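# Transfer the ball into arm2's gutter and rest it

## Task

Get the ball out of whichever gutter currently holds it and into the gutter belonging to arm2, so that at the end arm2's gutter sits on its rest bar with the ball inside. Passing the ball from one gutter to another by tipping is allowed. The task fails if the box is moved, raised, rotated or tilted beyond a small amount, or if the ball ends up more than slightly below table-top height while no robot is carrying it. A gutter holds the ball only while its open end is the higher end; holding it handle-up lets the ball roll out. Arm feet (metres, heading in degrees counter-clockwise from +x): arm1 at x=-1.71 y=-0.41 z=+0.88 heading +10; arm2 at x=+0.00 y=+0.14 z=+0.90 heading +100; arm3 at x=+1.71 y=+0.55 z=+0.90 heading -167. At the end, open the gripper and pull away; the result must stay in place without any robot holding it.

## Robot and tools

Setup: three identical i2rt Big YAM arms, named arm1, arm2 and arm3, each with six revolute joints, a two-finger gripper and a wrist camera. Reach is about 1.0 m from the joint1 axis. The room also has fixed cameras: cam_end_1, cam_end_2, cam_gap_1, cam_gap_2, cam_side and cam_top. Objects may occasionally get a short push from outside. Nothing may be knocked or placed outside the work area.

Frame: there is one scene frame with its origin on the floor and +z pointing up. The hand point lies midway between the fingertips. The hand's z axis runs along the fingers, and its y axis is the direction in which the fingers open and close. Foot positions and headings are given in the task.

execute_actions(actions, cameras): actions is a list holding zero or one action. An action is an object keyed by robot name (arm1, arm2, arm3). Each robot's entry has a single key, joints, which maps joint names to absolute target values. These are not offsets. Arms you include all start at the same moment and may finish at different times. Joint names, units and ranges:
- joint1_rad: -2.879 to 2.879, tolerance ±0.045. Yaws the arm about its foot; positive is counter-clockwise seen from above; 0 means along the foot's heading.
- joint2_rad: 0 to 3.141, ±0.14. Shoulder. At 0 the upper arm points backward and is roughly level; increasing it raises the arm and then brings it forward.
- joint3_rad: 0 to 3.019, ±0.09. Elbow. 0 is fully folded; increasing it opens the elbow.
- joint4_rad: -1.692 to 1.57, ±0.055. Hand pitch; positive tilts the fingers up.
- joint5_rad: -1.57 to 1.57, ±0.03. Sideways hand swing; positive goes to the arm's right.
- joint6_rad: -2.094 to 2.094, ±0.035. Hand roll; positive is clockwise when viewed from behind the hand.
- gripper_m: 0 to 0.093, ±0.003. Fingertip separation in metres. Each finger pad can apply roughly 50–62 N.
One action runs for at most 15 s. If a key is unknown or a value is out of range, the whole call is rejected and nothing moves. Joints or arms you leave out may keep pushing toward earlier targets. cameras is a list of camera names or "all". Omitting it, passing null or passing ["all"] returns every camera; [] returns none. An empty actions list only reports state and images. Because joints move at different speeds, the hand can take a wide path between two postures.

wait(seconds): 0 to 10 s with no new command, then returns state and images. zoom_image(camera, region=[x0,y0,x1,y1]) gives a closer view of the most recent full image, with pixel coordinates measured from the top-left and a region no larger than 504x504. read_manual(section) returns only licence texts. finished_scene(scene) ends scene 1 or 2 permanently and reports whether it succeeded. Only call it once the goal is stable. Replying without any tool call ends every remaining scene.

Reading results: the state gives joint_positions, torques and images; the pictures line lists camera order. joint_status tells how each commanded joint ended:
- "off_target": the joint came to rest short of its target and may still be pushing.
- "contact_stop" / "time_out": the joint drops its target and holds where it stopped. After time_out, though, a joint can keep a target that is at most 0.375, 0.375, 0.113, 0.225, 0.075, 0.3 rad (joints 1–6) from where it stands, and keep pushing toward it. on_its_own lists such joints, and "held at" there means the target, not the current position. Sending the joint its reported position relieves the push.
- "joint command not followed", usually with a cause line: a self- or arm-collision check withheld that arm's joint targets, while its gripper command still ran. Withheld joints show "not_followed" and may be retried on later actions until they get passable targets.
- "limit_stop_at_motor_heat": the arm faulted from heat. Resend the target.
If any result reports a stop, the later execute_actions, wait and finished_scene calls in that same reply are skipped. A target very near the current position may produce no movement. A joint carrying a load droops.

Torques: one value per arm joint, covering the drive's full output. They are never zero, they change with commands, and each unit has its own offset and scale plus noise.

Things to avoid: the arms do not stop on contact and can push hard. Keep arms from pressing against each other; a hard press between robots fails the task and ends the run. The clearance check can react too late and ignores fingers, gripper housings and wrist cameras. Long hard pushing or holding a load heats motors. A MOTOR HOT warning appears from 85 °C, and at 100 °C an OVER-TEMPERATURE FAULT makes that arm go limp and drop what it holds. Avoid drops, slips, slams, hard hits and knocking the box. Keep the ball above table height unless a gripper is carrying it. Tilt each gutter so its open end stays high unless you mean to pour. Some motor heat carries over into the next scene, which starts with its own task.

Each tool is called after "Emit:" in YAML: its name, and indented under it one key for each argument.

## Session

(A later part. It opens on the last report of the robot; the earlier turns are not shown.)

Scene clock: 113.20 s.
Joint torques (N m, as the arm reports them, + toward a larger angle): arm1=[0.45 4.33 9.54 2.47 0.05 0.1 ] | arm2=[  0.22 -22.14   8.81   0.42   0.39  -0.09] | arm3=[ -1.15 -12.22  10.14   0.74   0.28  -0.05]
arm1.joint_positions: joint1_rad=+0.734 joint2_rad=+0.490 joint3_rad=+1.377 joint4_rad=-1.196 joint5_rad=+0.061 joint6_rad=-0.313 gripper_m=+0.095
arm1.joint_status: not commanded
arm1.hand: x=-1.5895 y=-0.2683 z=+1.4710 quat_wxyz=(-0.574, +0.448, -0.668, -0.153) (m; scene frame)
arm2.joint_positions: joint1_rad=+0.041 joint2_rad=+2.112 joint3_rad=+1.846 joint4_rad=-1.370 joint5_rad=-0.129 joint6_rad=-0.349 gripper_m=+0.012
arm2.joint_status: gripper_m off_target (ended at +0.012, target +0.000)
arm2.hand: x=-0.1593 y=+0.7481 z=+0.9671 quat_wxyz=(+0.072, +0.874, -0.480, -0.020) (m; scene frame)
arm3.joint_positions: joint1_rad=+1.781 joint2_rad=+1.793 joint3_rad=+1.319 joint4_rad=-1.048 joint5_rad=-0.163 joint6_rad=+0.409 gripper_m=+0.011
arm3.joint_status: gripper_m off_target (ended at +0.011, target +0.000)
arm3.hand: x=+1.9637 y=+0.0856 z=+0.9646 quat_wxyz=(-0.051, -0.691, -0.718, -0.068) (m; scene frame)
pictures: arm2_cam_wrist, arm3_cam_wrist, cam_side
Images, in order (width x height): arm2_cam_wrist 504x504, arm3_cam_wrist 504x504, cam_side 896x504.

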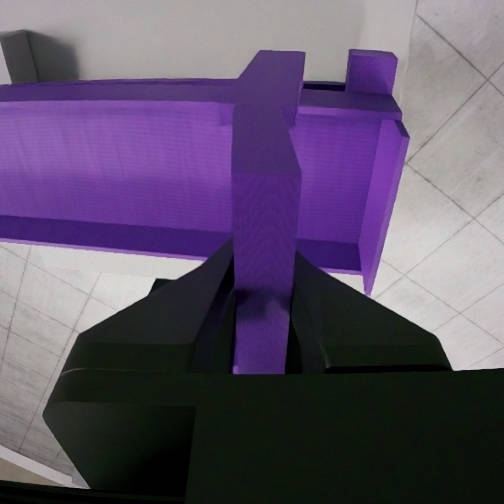

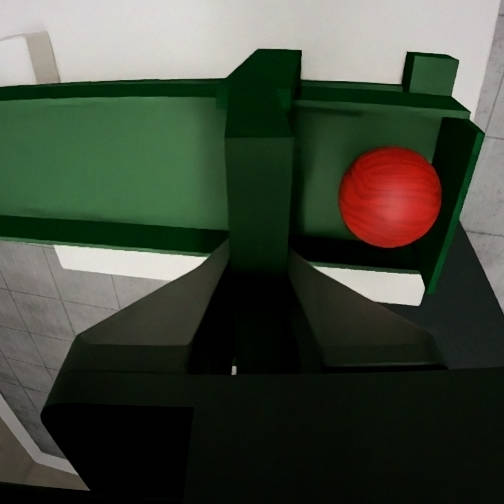

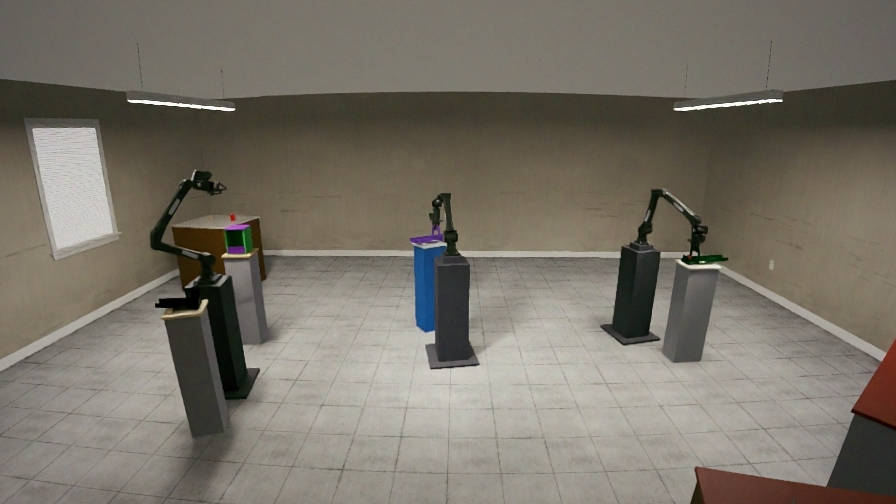

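Emit:
execute_actions:
  actions:
    - {"arm3":{"joints":{"joint2_rad":1.72,"joint5_rad":-0.22}},"arm2":{"joints":{"joint2_rad":2.04,"joint5_rad":-0.16}}}
  cameras: ["arm3_cam_wrist","cam_side"]

Emit:
execute_actions:
  actions:
    - {"arm3":{"joints":{"joint2_rad":1.62,"joint3_rad":1.36,"joint4_rad":-1.13,"joint5_rad":-0.32}},"arm2":{"joints":{"joint2_rad":1.9,"joint3_rad":1.87,"joint4_rad":-1.5,"joint5_rad":-0.3}}}
  cameras: ["arm3_cam_wrist","cam_side"]

Emit:
zoom_image:
  camera: "cam_side"
  region: [630, 170, 780, 290]

Emit:
zoom_image:
  camera: "cam_side"
  region: [380, 160, 520, 270]

Scene clock: 123.57 s.
Joint torques (N m, as the arm reports them, + toward a larger angle): arm1=[0.46 4.35 9.54 2.47 0.05 0.1 ] | arm2=[  0.4  -25.97   9.05   0.48  -0.6   -0.07] | arm3=[ -1.06 -15.31  11.36   0.72  -0.48  -0.05]
arm1.joint_positions: joint1_rad=+0.734 joint2_rad=+0.490 joint3_rad=+1.377 joint4_rad=-1.196 joint5_rad=+0.061 joint6_rad=-0.313 gripper_m=+0.095
arm1.joint_status: not commanded
arm1.hand: x=-1.5895 y=-0.2683 z=+1.4710 quat_wxyz=(-0.574, +0.448, -0.668, -0.153) (m; scene frame)
arm2.joint_positions: joint1_rad=+0.040 joint2_rad=+2.081 joint3_rad=+1.846 joint4_rad=-1.365 joint5_rad=-0.154 joint6_rad=-0.350 gripper_m=+0.012
arm2.joint_status: all done
arm2.hand: x=-0.1638 y=+0.7502 z=+0.9865 quat_wxyz=(+0.067, +0.874, -0.480, -0.042) (m; scene frame)
arm3.joint_positions: joint1_rad=+1.780 joint2_rad=+1.760 joint3_rad=+1.308 joint4_rad=-1.048 joint5_rad=-0.211 joint6_rad=+0.409 gripper_m=+0.011
arm3.joint_status: all done
arm3.hand: x=+1.9691 y=+0.0908 z=+0.9791 quat_wxyz=(-0.070, -0.689, -0.716, -0.086) (m; scene frame)
pictures: arm3_cam_wrist, cam_side
Images, in order (width x height): arm3_cam_wrist 504x504, cam_side 896x504.

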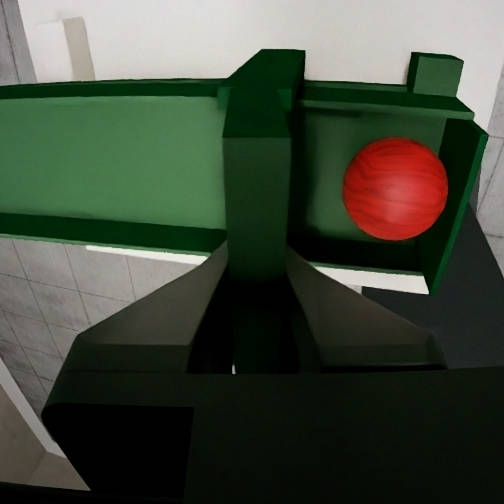

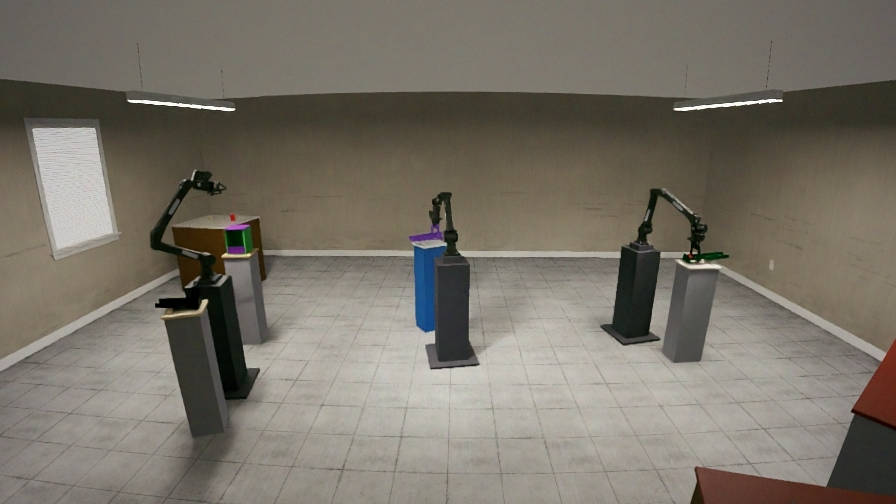

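Scene clock: 124.70 s.
Joint torques (N m, as the arm reports them, + toward a larger angle): arm1=[0.47 4.31 9.53 2.48 0.05 0.1 ] | arm2=[  0.65 -19.86  10.96  -0.2   -0.69  -0.1 ] | arm3=[ -0.96 -12.76  15.94   0.32  -0.54  -0.05]
arm1.joint_positions: joint1_rad=+0.734 joint2_rad=+0.490 joint3_rad=+1.377 joint4_rad=-1.196 joint5_rad=+0.061 joint6_rad=-0.313 gripper_m=+0.095
arm1.joint_status: not commanded
arm1.hand: x=-1.5895 y=-0.2683 z=+1.4710 quat_wxyz=(-0.574, +0.448, -0.668, -0.153) (m; scene frame)
arm2.joint_positions: joint1_rad=+0.040 joint2_rad=+1.900 joint3_rad=+1.846 joint4_rad=-1.491 joint5_rad=-0.294 joint6_rad=-0.350 gripper_m=+0.012
arm2.joint_status: all done
arm2.hand: x=-0.1799 y=+0.7131 z=+1.0999 quat_wxyz=(+0.092, +0.869, -0.474, -0.112) (m; scene frame)
arm3.joint_positions: joint1_rad=+1.780 joint2_rad=+1.633 joint3_rad=+1.308 joint4_rad=-1.124 joint5_rad=-0.311 joint6_rad=+0.409 gripper_m=+0.011
arm3.joint_status: all done
arm3.hand: x=+1.9770 y=+0.1128 z=+1.0443 quat_wxyz=(-0.111, -0.679, -0.715, -0.123) (m; scene frame)
pictures: arm3_cam_wrist, cam_side
Images, in order (width x height): arm3_cam_wrist 504x504, cam_side 896x504.

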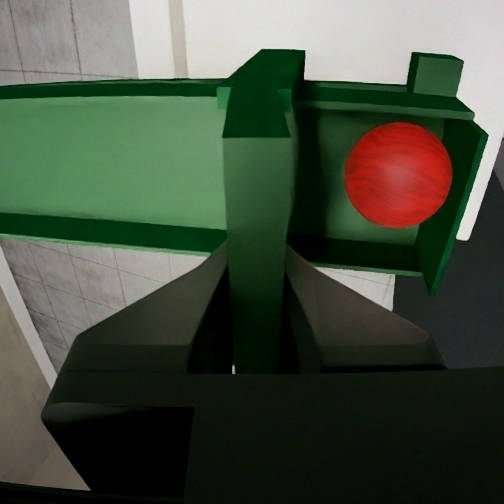

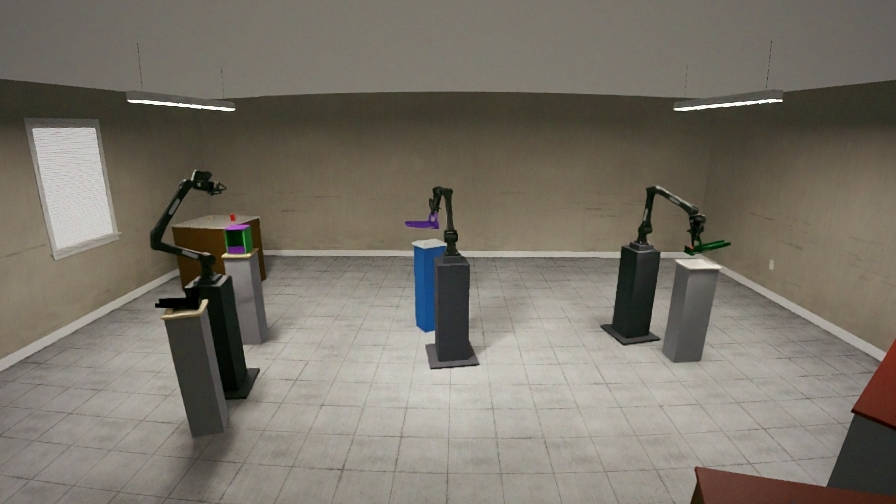

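Region (630, 170, 780, 290) of cam_side's 896x504 image, scaled by 3.360, with more detail than that image has; it fills the top 403 rows of this view, and the rest is white.

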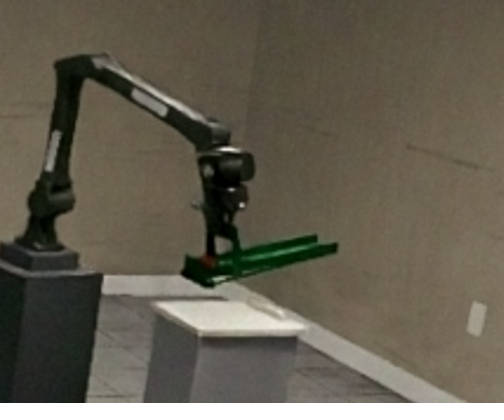

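Region (380, 160, 520, 270) of cam_side's 896x504 image, scaled by 3.600, with more detail than that image has; it fills the top 396 rows of this view, and the rest is white.

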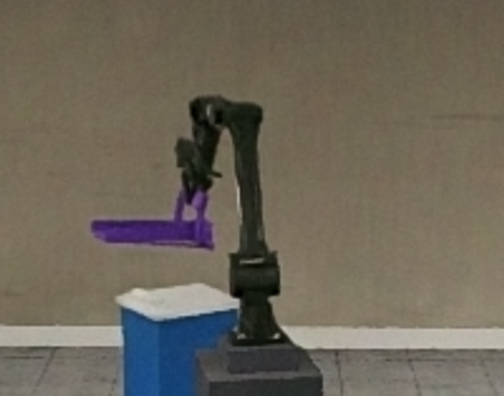

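Emit:
execute_actions:
  actions:
    - {"arm3":{"joints":{"joint4_rad":-0.945,"joint5_rad":-0.2,"joint6_rad":1.0}},"arm2":{"joints":{"joint1_rad":-1.51,"joint4_rad":-1.2,"joint5_rad":0,"joint6_rad":1.57}}}
  cameras: ["arm3_cam_wrist"]

Emit:
execute_actions:
  actions:
    - {"arm3":{"joints":{"joint3_rad":1.45,"joint4_rad":-0.9,"joint5_rad":0,"joint6_rad":1.57}},"arm2":{"joints":{"joint2_rad":2.026,"joint3_rad":1.70,"joint4_rad":-0.932}}}
  cameras: ["arm3_cam_wrist","cam_side"]

Scene clock: 165.53 s.
Joint torques (N m, as the arm reports them, + toward a larger angle): arm1=[0.49 4.36 9.54 2.48 0.05 0.1 ] | arm2=[  0.63 -21.82  11.56   0.58  -0.15  -0.05] | arm3=[ -1.01 -12.7   16.21   1.48  -0.13   0.03]
arm1.joint_positions: joint1_rad=+0.734 joint2_rad=+0.490 joint3_rad=+1.377 joint4_rad=-1.196 joint5_rad=+0.061 joint6_rad=-0.313 gripper_m=+0.095
arm1.joint_status: not commanded
arm1.hand: x=-1.5895 y=-0.2683 z=+1.4710 quat_wxyz=(-0.574, +0.448, -0.668, -0.153) (m; scene frame)
arm2.joint_positions: joint1_rad=-1.517 joint2_rad=+1.915 joint3_rad=+1.846 joint4_rad=-1.200 joint5_rad=+0.003 joint6_rad=+1.562 gripper_m=+0.012
arm2.joint_status: all done
arm2.hand: x=+0.6482 y=+0.2967 z=+1.1064 quat_wxyz=(-0.102, -0.608, -0.779, -0.113) (m; scene frame)
arm3.joint_positions: joint1_rad=+1.780 joint2_rad=+1.633 joint3_rad=+1.308 joint4_rad=-0.965 joint5_rad=-0.200 joint6_rad=+0.992 gripper_m=+0.011
arm3.joint_status: all done
arm3.hand: x=+1.9767 y=+0.0703 z=+1.0472 quat_wxyz=(-0.146, -0.853, -0.493, -0.089) (m; scene frame)
pictures: arm3_cam_wrist
Images, in order (width x height): arm3_cam_wrist 504x504.

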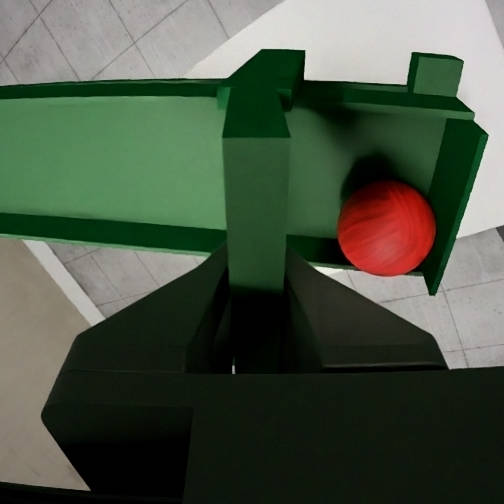

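Scene clock: 167.10 s.
Joint torques (N m, as the arm reports them, + toward a larger angle): arm1=[0.44 4.34 9.53 2.47 0.05 0.1 ] | arm2=[  0.94 -25.47  10.43   1.31  -0.15  -0.05] | arm3=[ -1.02 -13.24  16.6    1.49   0.11   0.01]
arm1.joint_positions: joint1_rad=+0.734 joint2_rad=+0.490 joint3_rad=+1.377 joint4_rad=-1.196 joint5_rad=+0.061 joint6_rad=-0.313 gripper_m=+0.095
arm1.joint_status: not commanded
arm1.hand: x=-1.5895 y=-0.2683 z=+1.4710 quat_wxyz=(-0.574, +0.448, -0.668, -0.153) (m; scene frame)
arm2.joint_positions: joint1_rad=-1.517 joint2_rad=+2.066 joint3_rad=+1.680 joint4_rad=-0.950 joint5_rad=+0.003 joint6_rad=+1.563 gripper_m=+0.012
arm2.joint_status: all done
arm2.hand: x=+0.6539 y=+0.2956 z=+0.9522 quat_wxyz=(-0.081, -0.611, -0.782, -0.087) (m; scene frame)
arm3.joint_positions: joint1_rad=+1.780 joint2_rad=+1.633 joint3_rad=+1.399 joint4_rad=-0.916 joint5_rad=-0.004 joint6_rad=+1.561 gripper_m=+0.011
arm3.joint_status: all done
arm3.hand: x=+1.9646 y=+0.0174 z=+1.0884 quat_wxyz=(-0.203, -0.953, -0.219, -0.046) (m; scene frame)
pictures: arm3_cam_wrist, cam_side
Images, in order (width x height): arm3_cam_wrist 504x504, cam_side 896x504.

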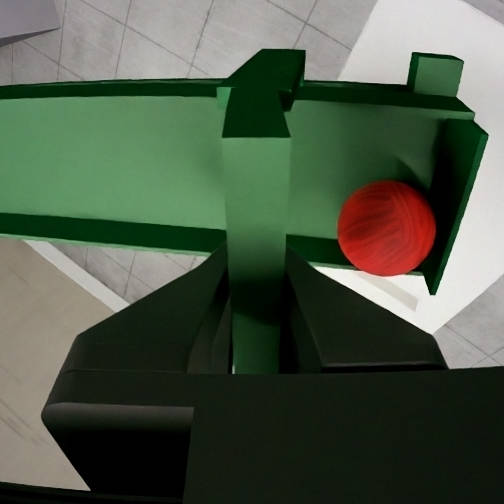

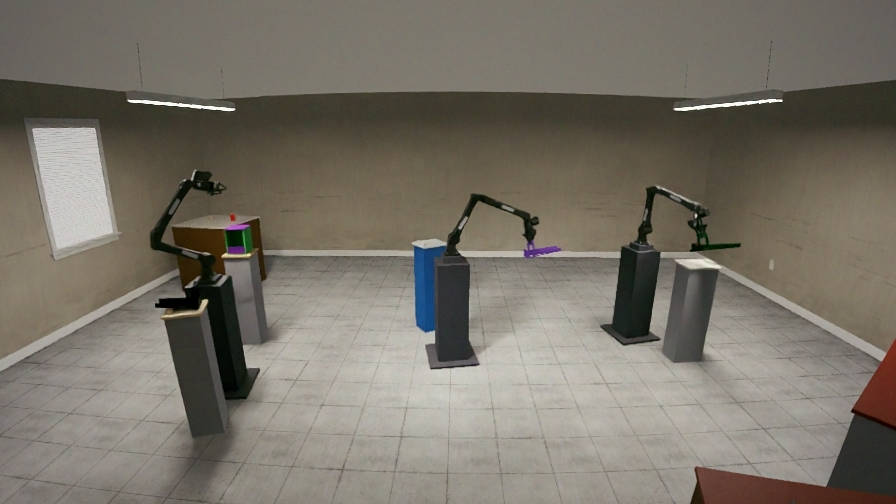

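Emit:
execute_actions:
  actions:
    - {"arm3":{"joints":{"joint1_rad":1.3,"joint4_rad":-0.85}}}
  cameras: ["arm3_cam_wrist"]

Emit:
execute_actions:
  actions:
    - {"arm3":{"joints":{"joint1_rad":0.7,"joint3_rad":1.55}}}
  cameras: ["arm3_cam_wrist"]

Emit:
execute_actions:
  actions:
    - {"arm3":{"joints":{"joint1_rad":0.0,"joint2_rad":1.72,"joint3_rad":1.68,"joint4_rad":-1.0}},"arm2":{"joints":{"joint2_rad":2.0,"joint4_rad":-0.93}}}
  cameras: ["arm3_cam_wrist","cam_side","cam_gap_2","cam_top"]

Scene clock: 173.47 s.
Joint torques (N m, as the arm reports them, + toward a larger angle): arm1=[0.48 4.31 9.54 2.48 0.05 0.1 ] | arm2=[  0.73 -25.65  10.49   1.16  -0.16  -0.03] | arm3=[ -1.14 -13.22  16.72   1.68  -0.12  -0.04]
arm1.joint_positions: joint1_rad=+0.734 joint2_rad=+0.490 joint3_rad=+1.377 joint4_rad=-1.196 joint5_rad=+0.061 joint6_rad=-0.313 gripper_m=+0.095
arm1.joint_status: not commanded
arm1.hand: x=-1.5895 y=-0.2683 z=+1.4710 quat_wxyz=(-0.574, +0.448, -0.668, -0.153) (m; scene frame)
arm2.joint_positions: joint1_rad=-1.517 joint2_rad=+2.066 joint3_rad=+1.680 joint4_rad=-0.950 joint5_rad=+0.003 joint6_rad=+1.563 gripper_m=+0.012
arm2.joint_status: not commanded
arm2.hand: x=+0.6539 y=+0.2956 z=+0.9522 quat_wxyz=(-0.081, -0.611, -0.782, -0.087) (m; scene frame)
arm3.joint_positions: joint1_rad=+1.300 joint2_rad=+1.633 joint3_rad=+1.399 joint4_rad=-0.871 joint5_rad=+0.003 joint6_rad=+1.565 gripper_m=+0.011
arm3.joint_status: all done
arm3.hand: x=+1.6906 y=-0.0481 z=+1.0932 quat_wxyz=(-0.231, -0.973, +0.017, +0.007) (m; scene frame)
pictures: arm3_cam_wrist
Images, in order (width x height): arm3_cam_wrist 504x504.

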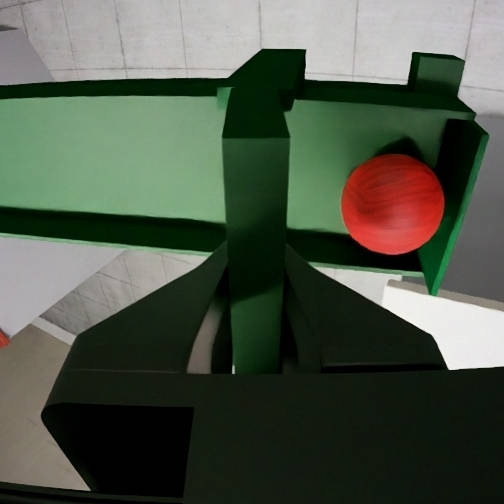

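Scene clock: 175.00 s.
Joint torques (N m, as the arm reports them, + toward a larger angle): arm1=[0.49 4.34 9.54 2.47 0.05 0.1 ] | arm2=[  1.15 -25.37  10.45   1.31  -0.13  -0.03] | arm3=[ -0.57 -14.1   16.96   1.6   -0.08  -0.06]
arm1.joint_positions: joint1_rad=+0.734 joint2_rad=+0.490 joint3_rad=+1.377 joint4_rad=-1.196 joint5_rad=+0.061 joint6_rad=-0.313 gripper_m=+0.095
arm1.joint_status: not commanded
arm1.hand: x=-1.5895 y=-0.2683 z=+1.4710 quat_wxyz=(-0.574, +0.448, -0.668, -0.153) (m; scene frame)
arm2.joint_positions: joint1_rad=-1.517 joint2_rad=+2.066 joint3_rad=+1.680 joint4_rad=-0.950 joint5_rad=+0.003 joint6_rad=+1.563 gripper_m=+0.012
arm2.joint_status: not commanded
arm2.hand: x=+0.6539 y=+0.2956 z=+0.9522 quat_wxyz=(-0.081, -0.611, -0.782, -0.087) (m; scene frame)
arm3.joint_positions: joint1_rad=+0.700 joint2_rad=+1.636 joint3_rad=+1.499 joint4_rad=-0.865 joint5_rad=+0.003 joint6_rad=+1.567 gripper_m=+0.011
arm3.joint_status: all done
arm3.hand: x=+1.3416 y=+0.0452 z=+1.1420 quat_wxyz=(-0.266, -0.912, +0.300, +0.090) (m; scene frame)
pictures: arm3_cam_wrist
Images, in order (width x height): arm3_cam_wrist 504x504.

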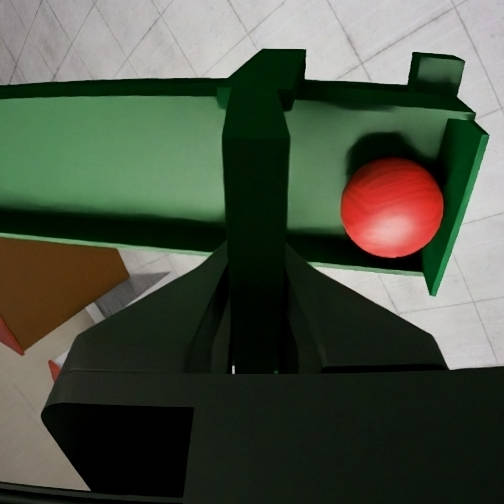

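Scene clock: 176.67 s.
Joint torques (N m, as the arm reports them, + toward a larger angle): arm1=[0.45 4.31 9.54 2.48 0.05 0.1 ] | arm2=[  1.03 -25.76  10.44   1.38  -0.16  -0.02] | arm3=[ -0.79 -15.35  18.42   0.87  -0.1   -0.05]
arm1.joint_positions: joint1_rad=+0.734 joint2_rad=+0.490 joint3_rad=+1.377 joint4_rad=-1.196 joint5_rad=+0.061 joint6_rad=-0.313 gripper_m=+0.095
arm1.joint_status: not commanded
arm1.hand: x=-1.5895 y=-0.2683 z=+1.4710 quat_wxyz=(-0.574, +0.448, -0.668, -0.153) (m; scene frame)
arm2.joint_positions: joint1_rad=-1.517 joint2_rad=+2.045 joint3_rad=+1.680 joint4_rad=-0.950 joint5_rad=+0.003 joint6_rad=+1.563 gripper_m=+0.012
arm2.joint_status: all done
arm2.hand: x=+0.6553 y=+0.2961 z=+0.9654 quat_wxyz=(-0.087, -0.610, -0.781, -0.095) (m; scene frame)
arm3.joint_positions: joint1_rad=+0.003 joint2_rad=+1.741 joint3_rad=+1.613 joint4_rad=-0.998 joint5_rad=+0.002 joint6_rad=+1.567 gripper_m=+0.011
arm3.joint_status: all done
arm3.hand: x=+1.0946 y=+0.3990 z=+1.1195 quat_wxyz=(-0.173, -0.767, +0.603, +0.138) (m; scene frame)
pictures: arm3_cam_wrist, cam_gap_2, cam_side, cam_top
Images, in order (width x height): arm3_cam_wrist 504x504, cam_gap_2 896x504, cam_side 896x504, cam_top 896x504.

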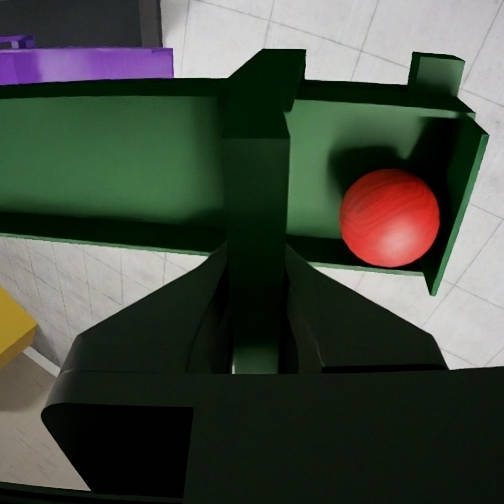

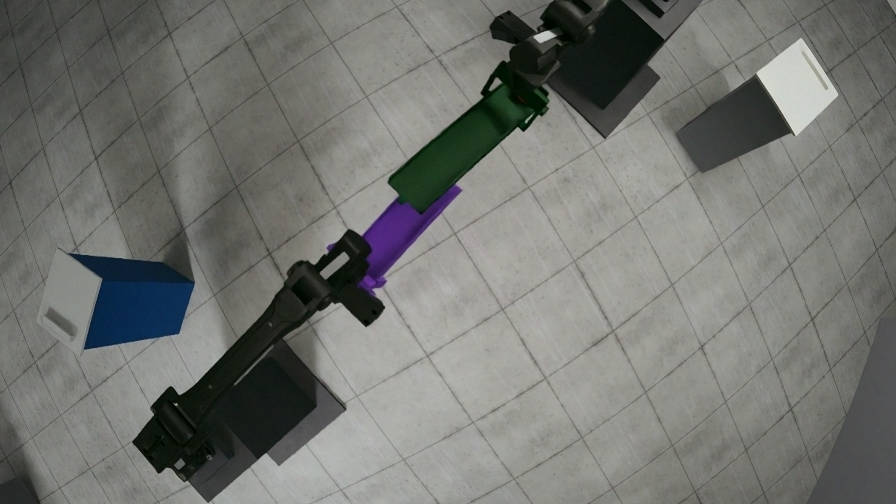

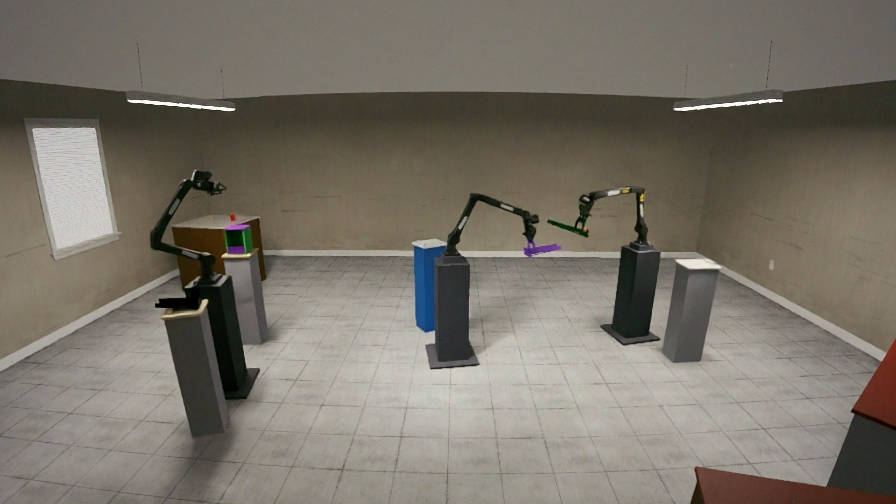

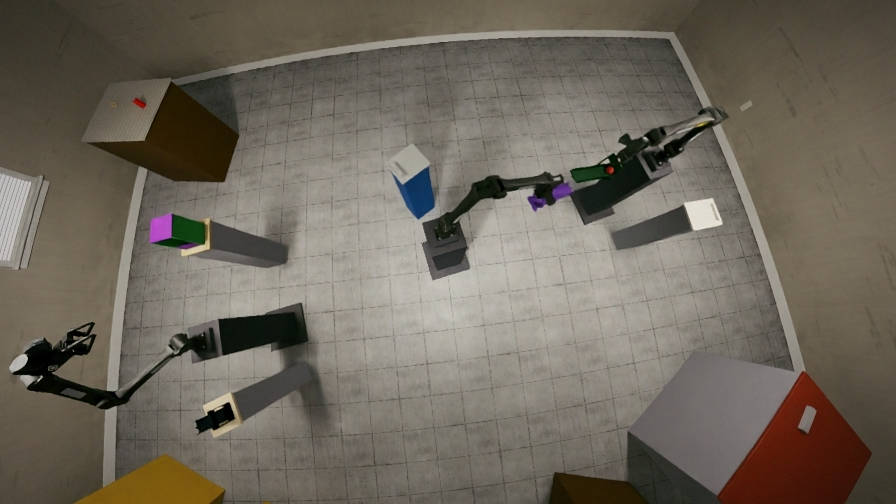

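Emit:
execute_actions:
  actions:
    - {"arm3":{"joints":{"joint2_rad":1.915,"joint3_rad":1.95,"joint4_rad":-1.33}}}
  cameras: ["arm3_cam_wrist","cam_side","cam_gap_2"]

Emit:
zoom_image:
  camera: "cam_side"
  region: [490, 170, 660, 280]

Scene clock: 185.97 s.
Joint torques (N m, as the arm reports them, + toward a larger angle): arm1=[0.47 4.33 9.54 2.49 0.05 0.1 ] | arm2=[  0.86 -25.67  10.51   1.42  -0.18  -0.04] | arm3=[ -0.89 -17.55  17.92   0.43  -0.08  -0.03]
arm1.joint_positions: joint1_rad=+0.734 joint2_rad=+0.490 joint3_rad=+1.377 joint4_rad=-1.196 joint5_rad=+0.061 joint6_rad=-0.313 gripper_m=+0.095
arm1.joint_status: not commanded
arm1.hand: x=-1.5895 y=-0.2683 z=+1.4710 quat_wxyz=(-0.574, +0.448, -0.668, -0.153) (m; scene frame)
arm2.joint_positions: joint1_rad=-1.517 joint2_rad=+2.045 joint3_rad=+1.680 joint4_rad=-0.950 joint5_rad=+0.003 joint6_rad=+1.563 gripper_m=+0.012
arm2.joint_status: not commanded
arm2.hand: x=+0.6553 y=+0.2961 z=+0.9654 quat_wxyz=(-0.087, -0.610, -0.781, -0.095) (m; scene frame)
arm3.joint_positions: joint1_rad=+0.003 joint2_rad=+1.935 joint3_rad=+1.885 joint4_rad=-1.326 joint5_rad=+0.002 joint6_rad=+1.567 gripper_m=+0.011
arm3.joint_status: all done
arm3.hand: x=+1.0834 y=+0.3963 z=+1.0972 quat_wxyz=(-0.075, -0.782, +0.615, +0.061) (m; scene frame)
pictures: arm3_cam_wrist, cam_gap_2, cam_side
Images, in order (width x height): arm3_cam_wrist 504x504, cam_gap_2 896x504, cam_side 896x504.

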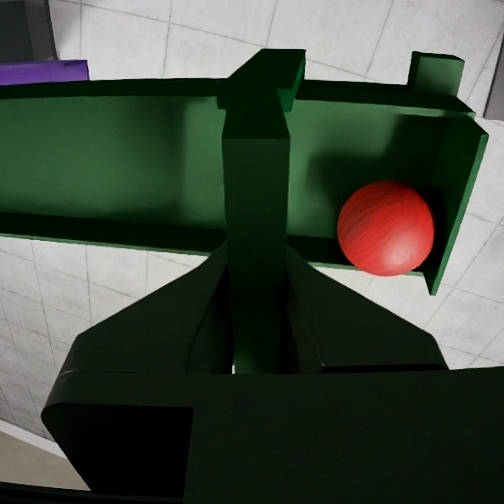

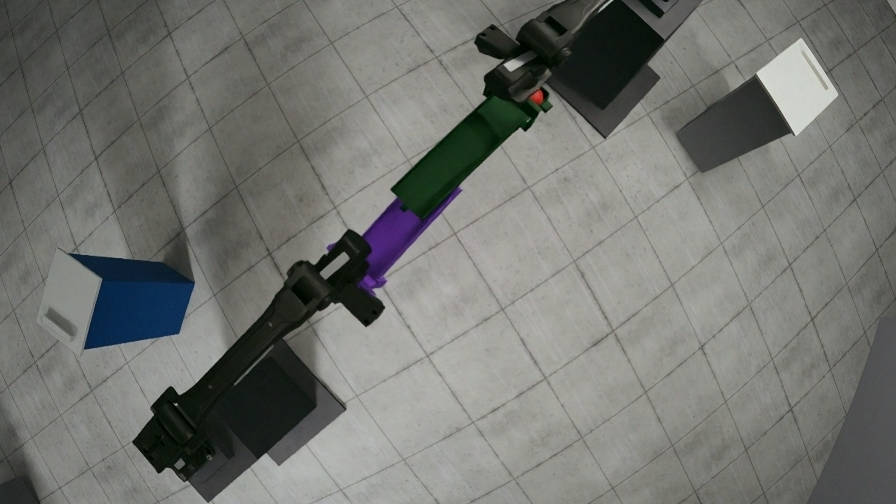

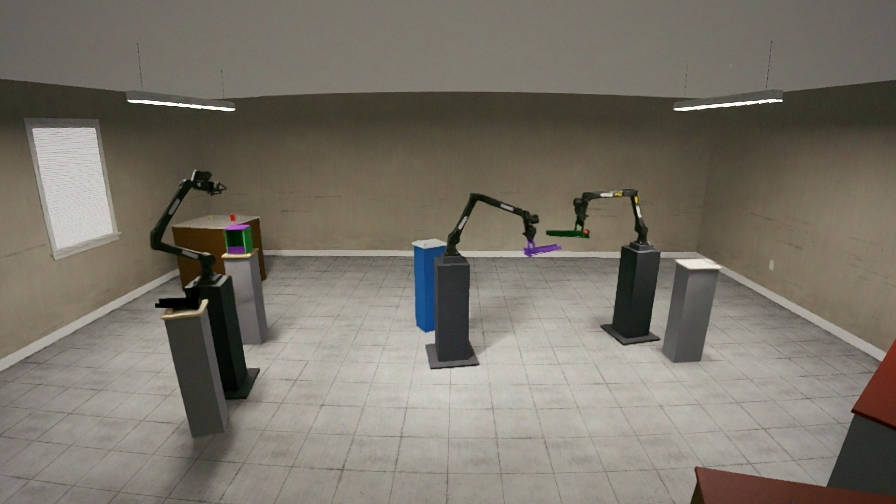

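Region (490, 170, 660, 280) of cam_side's 896x504 image, scaled by 2.965, with more detail than that image has; it fills the top 326 rows of this view, and the rest is white.

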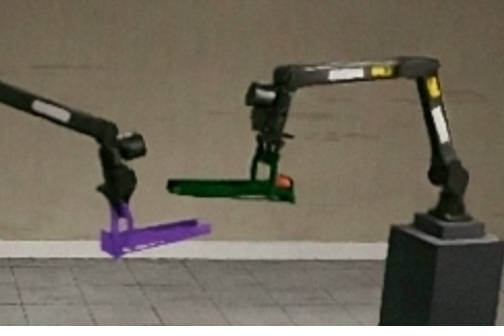

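Emit:
execute_actions:
  actions:
    - {"arm3":{"joints":{"joint4_rad":-1.45}}}
  cameras: ["arm3_cam_wrist","cam_side"]

Emit:
wait:
  seconds: 1

Emit:
zoom_image:
  camera: "cam_side"
  region: [490, 170, 660, 280]

Scene clock: 192.47 s.
Joint torques (N m, as the arm reports them, + toward a larger angle): arm1=[0.46 4.36 9.54 2.47 0.05 0.1 ] | arm2=[  0.87 -25.45  10.51   1.36  -0.15  -0.03] | arm3=[ -1.01 -17.12  17.64   0.15  -0.08  -0.01]
arm1.joint_positions: joint1_rad=+0.734 joint2_rad=+0.490 joint3_rad=+1.377 joint4_rad=-1.196 joint5_rad=+0.061 joint6_rad=-0.313 gripper_m=+0.095
arm1.joint_status: not commanded
arm1.hand: x=-1.5895 y=-0.2683 z=+1.4710 quat_wxyz=(-0.574, +0.448, -0.668, -0.153) (m; scene frame)
arm2.joint_positions: joint1_rad=-1.517 joint2_rad=+2.045 joint3_rad=+1.680 joint4_rad=-0.950 joint5_rad=+0.003 joint6_rad=+1.563 gripper_m=+0.012
arm2.joint_status: not commanded
arm2.hand: x=+0.6553 y=+0.2961 z=+0.9654 quat_wxyz=(-0.087, -0.610, -0.781, -0.095) (m; scene frame)
arm3.joint_positions: joint1_rad=+0.003 joint2_rad=+1.935 joint3_rad=+1.885 joint4_rad=-1.443 joint5_rad=+0.002 joint6_rad=+1.567 gripper_m=+0.011
arm3.joint_status: all done
arm3.hand: x=+1.1110 y=+0.4029 z=+1.0933 quat_wxyz=(-0.030, -0.786, +0.618, +0.025) (m; scene frame)
pictures: arm3_cam_wrist, cam_side
Images, in order (width x height): arm3_cam_wrist 504x504, cam_side 896x504.

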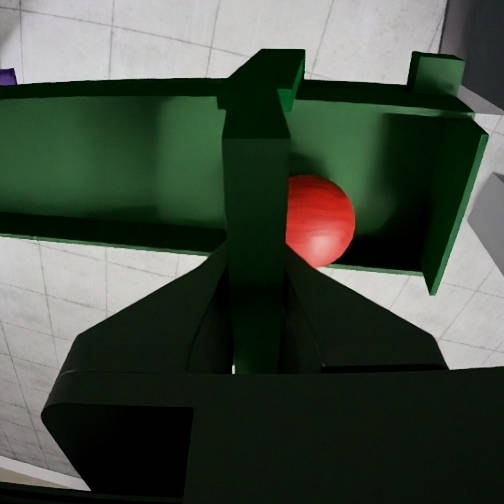

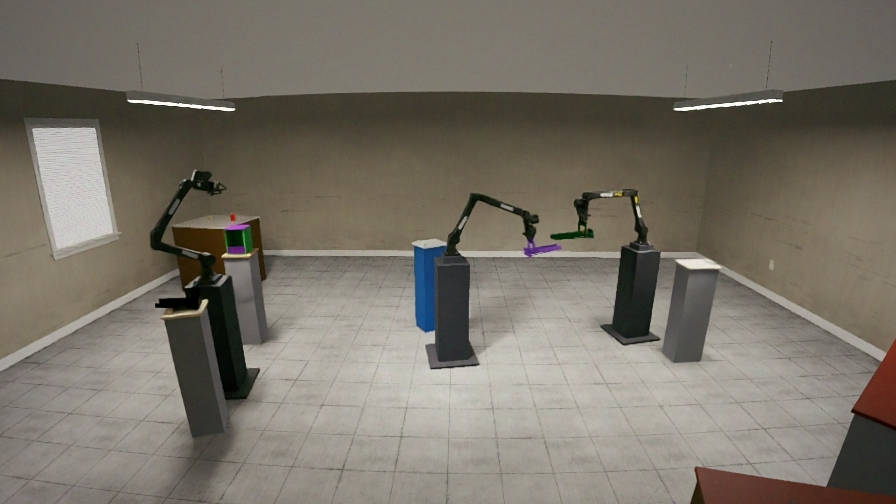

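Scene clock: 193.47 s.
Joint torques (N m, as the arm reports them, + toward a larger angle): arm1=[0.48 4.32 9.53 2.47 0.05 0.1 ] | arm2=[  0.75 -25.51  10.37   1.28  -0.37  -0.16] | arm3=[ -1.09 -17.17  17.54   0.24  -0.07  -0.04]
arm1.joint_positions: joint1_rad=+0.734 joint2_rad=+0.490 joint3_rad=+1.377 joint4_rad=-1.196 joint5_rad=+0.061 joint6_rad=-0.313 gripper_m=+0.095
arm1.joint_status: not commanded
arm1.hand: x=-1.5895 y=-0.2683 z=+1.4710 quat_wxyz=(-0.574, +0.448, -0.668, -0.153) (m; scene frame)
arm2.joint_positions: joint1_rad=-1.517 joint2_rad=+2.045 joint3_rad=+1.680 joint4_rad=-0.950 joint5_rad=+0.003 joint6_rad=+1.563 gripper_m=+0.012
arm2.joint_status: not commanded
arm2.hand: x=+0.6553 y=+0.2960 z=+0.9654 quat_wxyz=(-0.087, -0.611, -0.781, -0.095) (m; scene frame)
arm3.joint_positions: joint1_rad=+0.003 joint2_rad=+1.935 joint3_rad=+1.885 joint4_rad=-1.446 joint5_rad=+0.002 joint6_rad=+1.567 gripper_m=+0.011
arm3.joint_status: all done
arm3.hand: x=+1.1115 y=+0.4030 z=+1.0936 quat_wxyz=(-0.029, -0.786, +0.618, +0.024) (m; scene frame)
wait: 1.00 s; at rest by 0.27 s
pictures: arm1_cam_wrist, arm2_cam_wrist, arm3_cam_wrist, cam_end_1, cam_end_2, cam_gap_1, cam_gap_2, cam_side, cam_top
Images, in order (width x height): arm1_cam_wrist 504x504, arm2_cam_wrist 504x504, arm3_cam_wrist 504x504, cam_end_1 896x504, cam_end_2 896x504, cam_gap_1 896x504, cam_gap_2 896x504, cam_side 896x504, cam_top 896x504.

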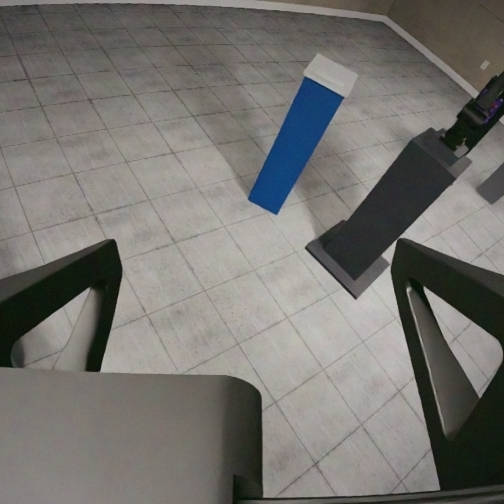

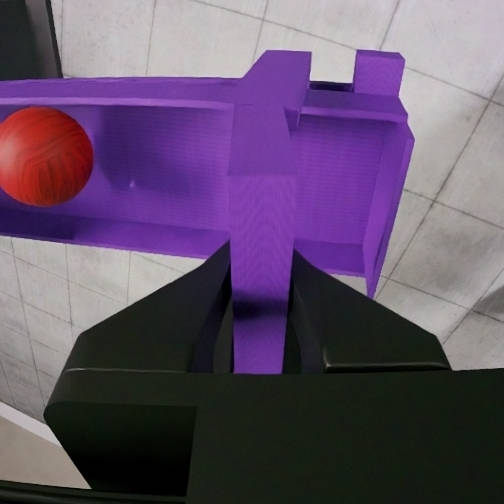

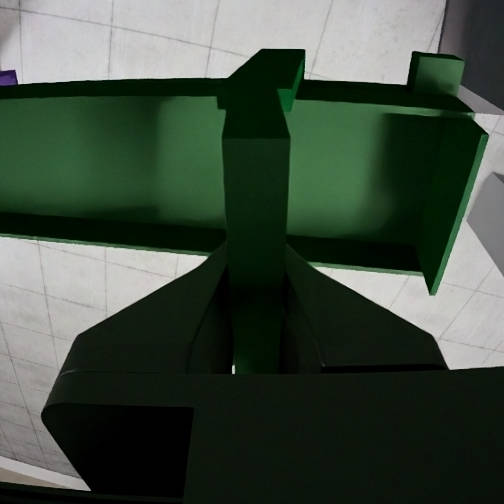

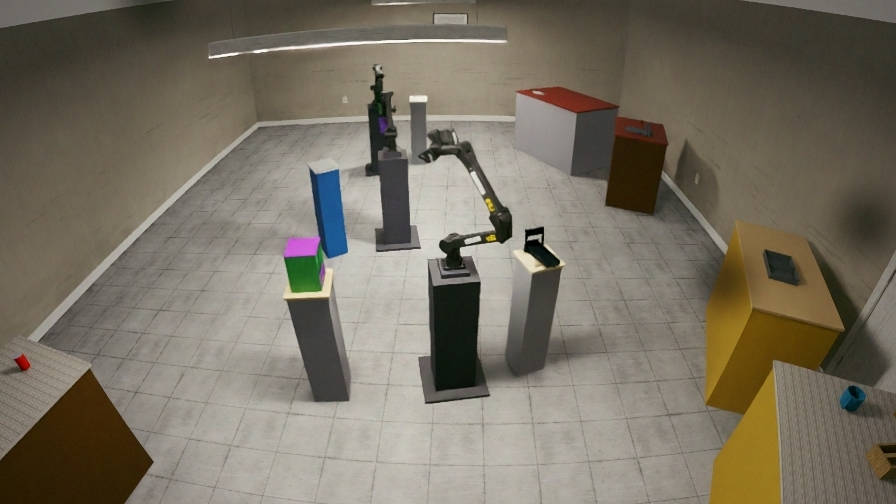

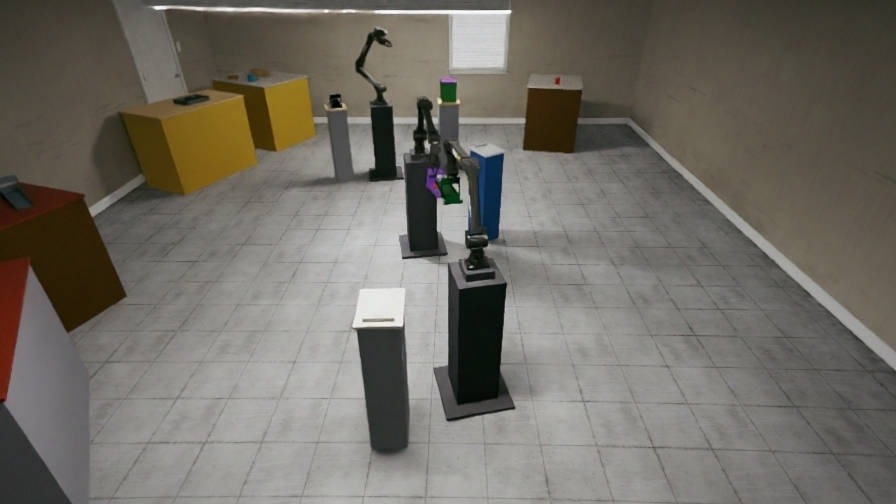

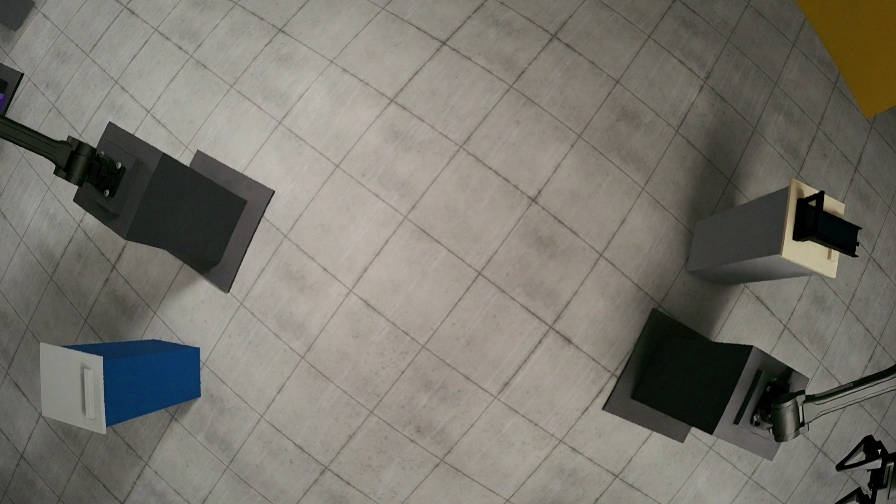

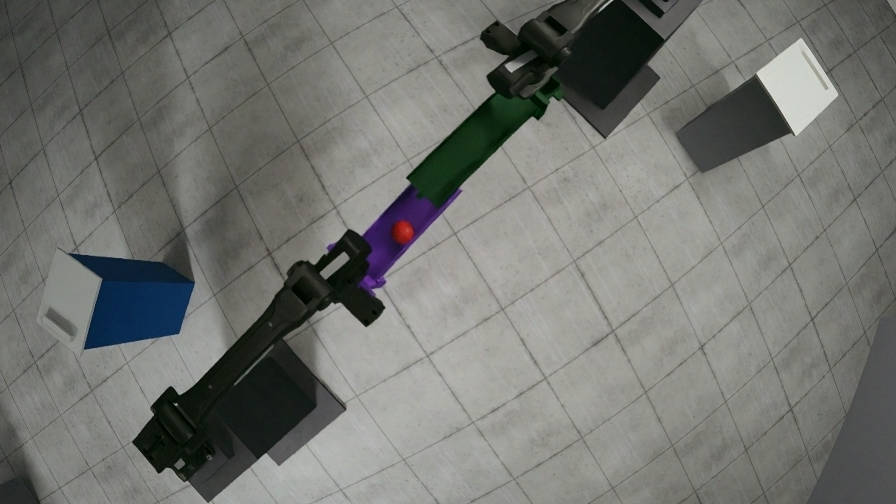

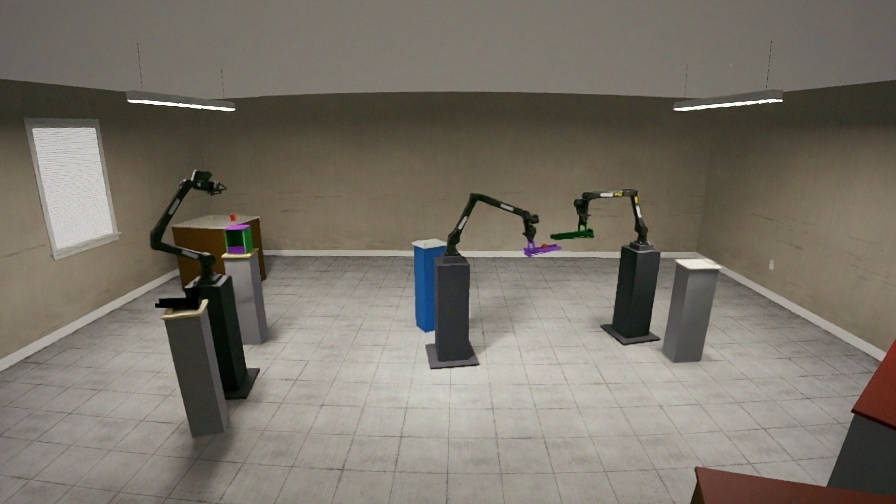

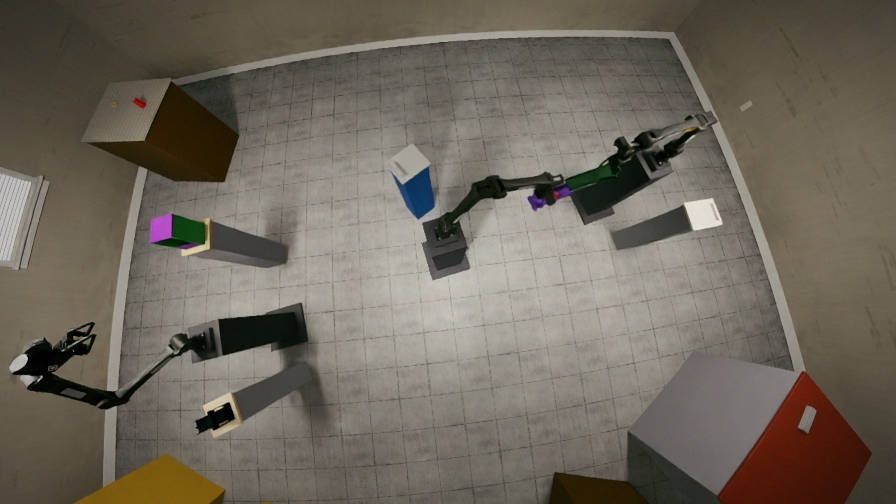

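Region (490, 170, 660, 280) of cam_side's 896x504 image, scaled by 2.965, with more detail than that image has; it fills the top 326 rows of this view, and the rest is white.

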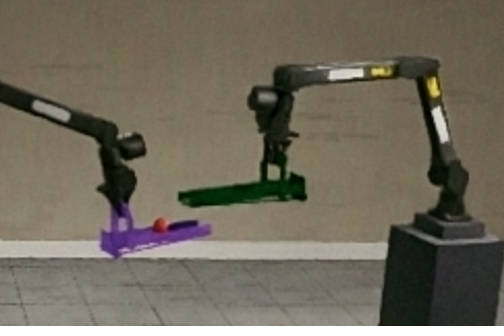

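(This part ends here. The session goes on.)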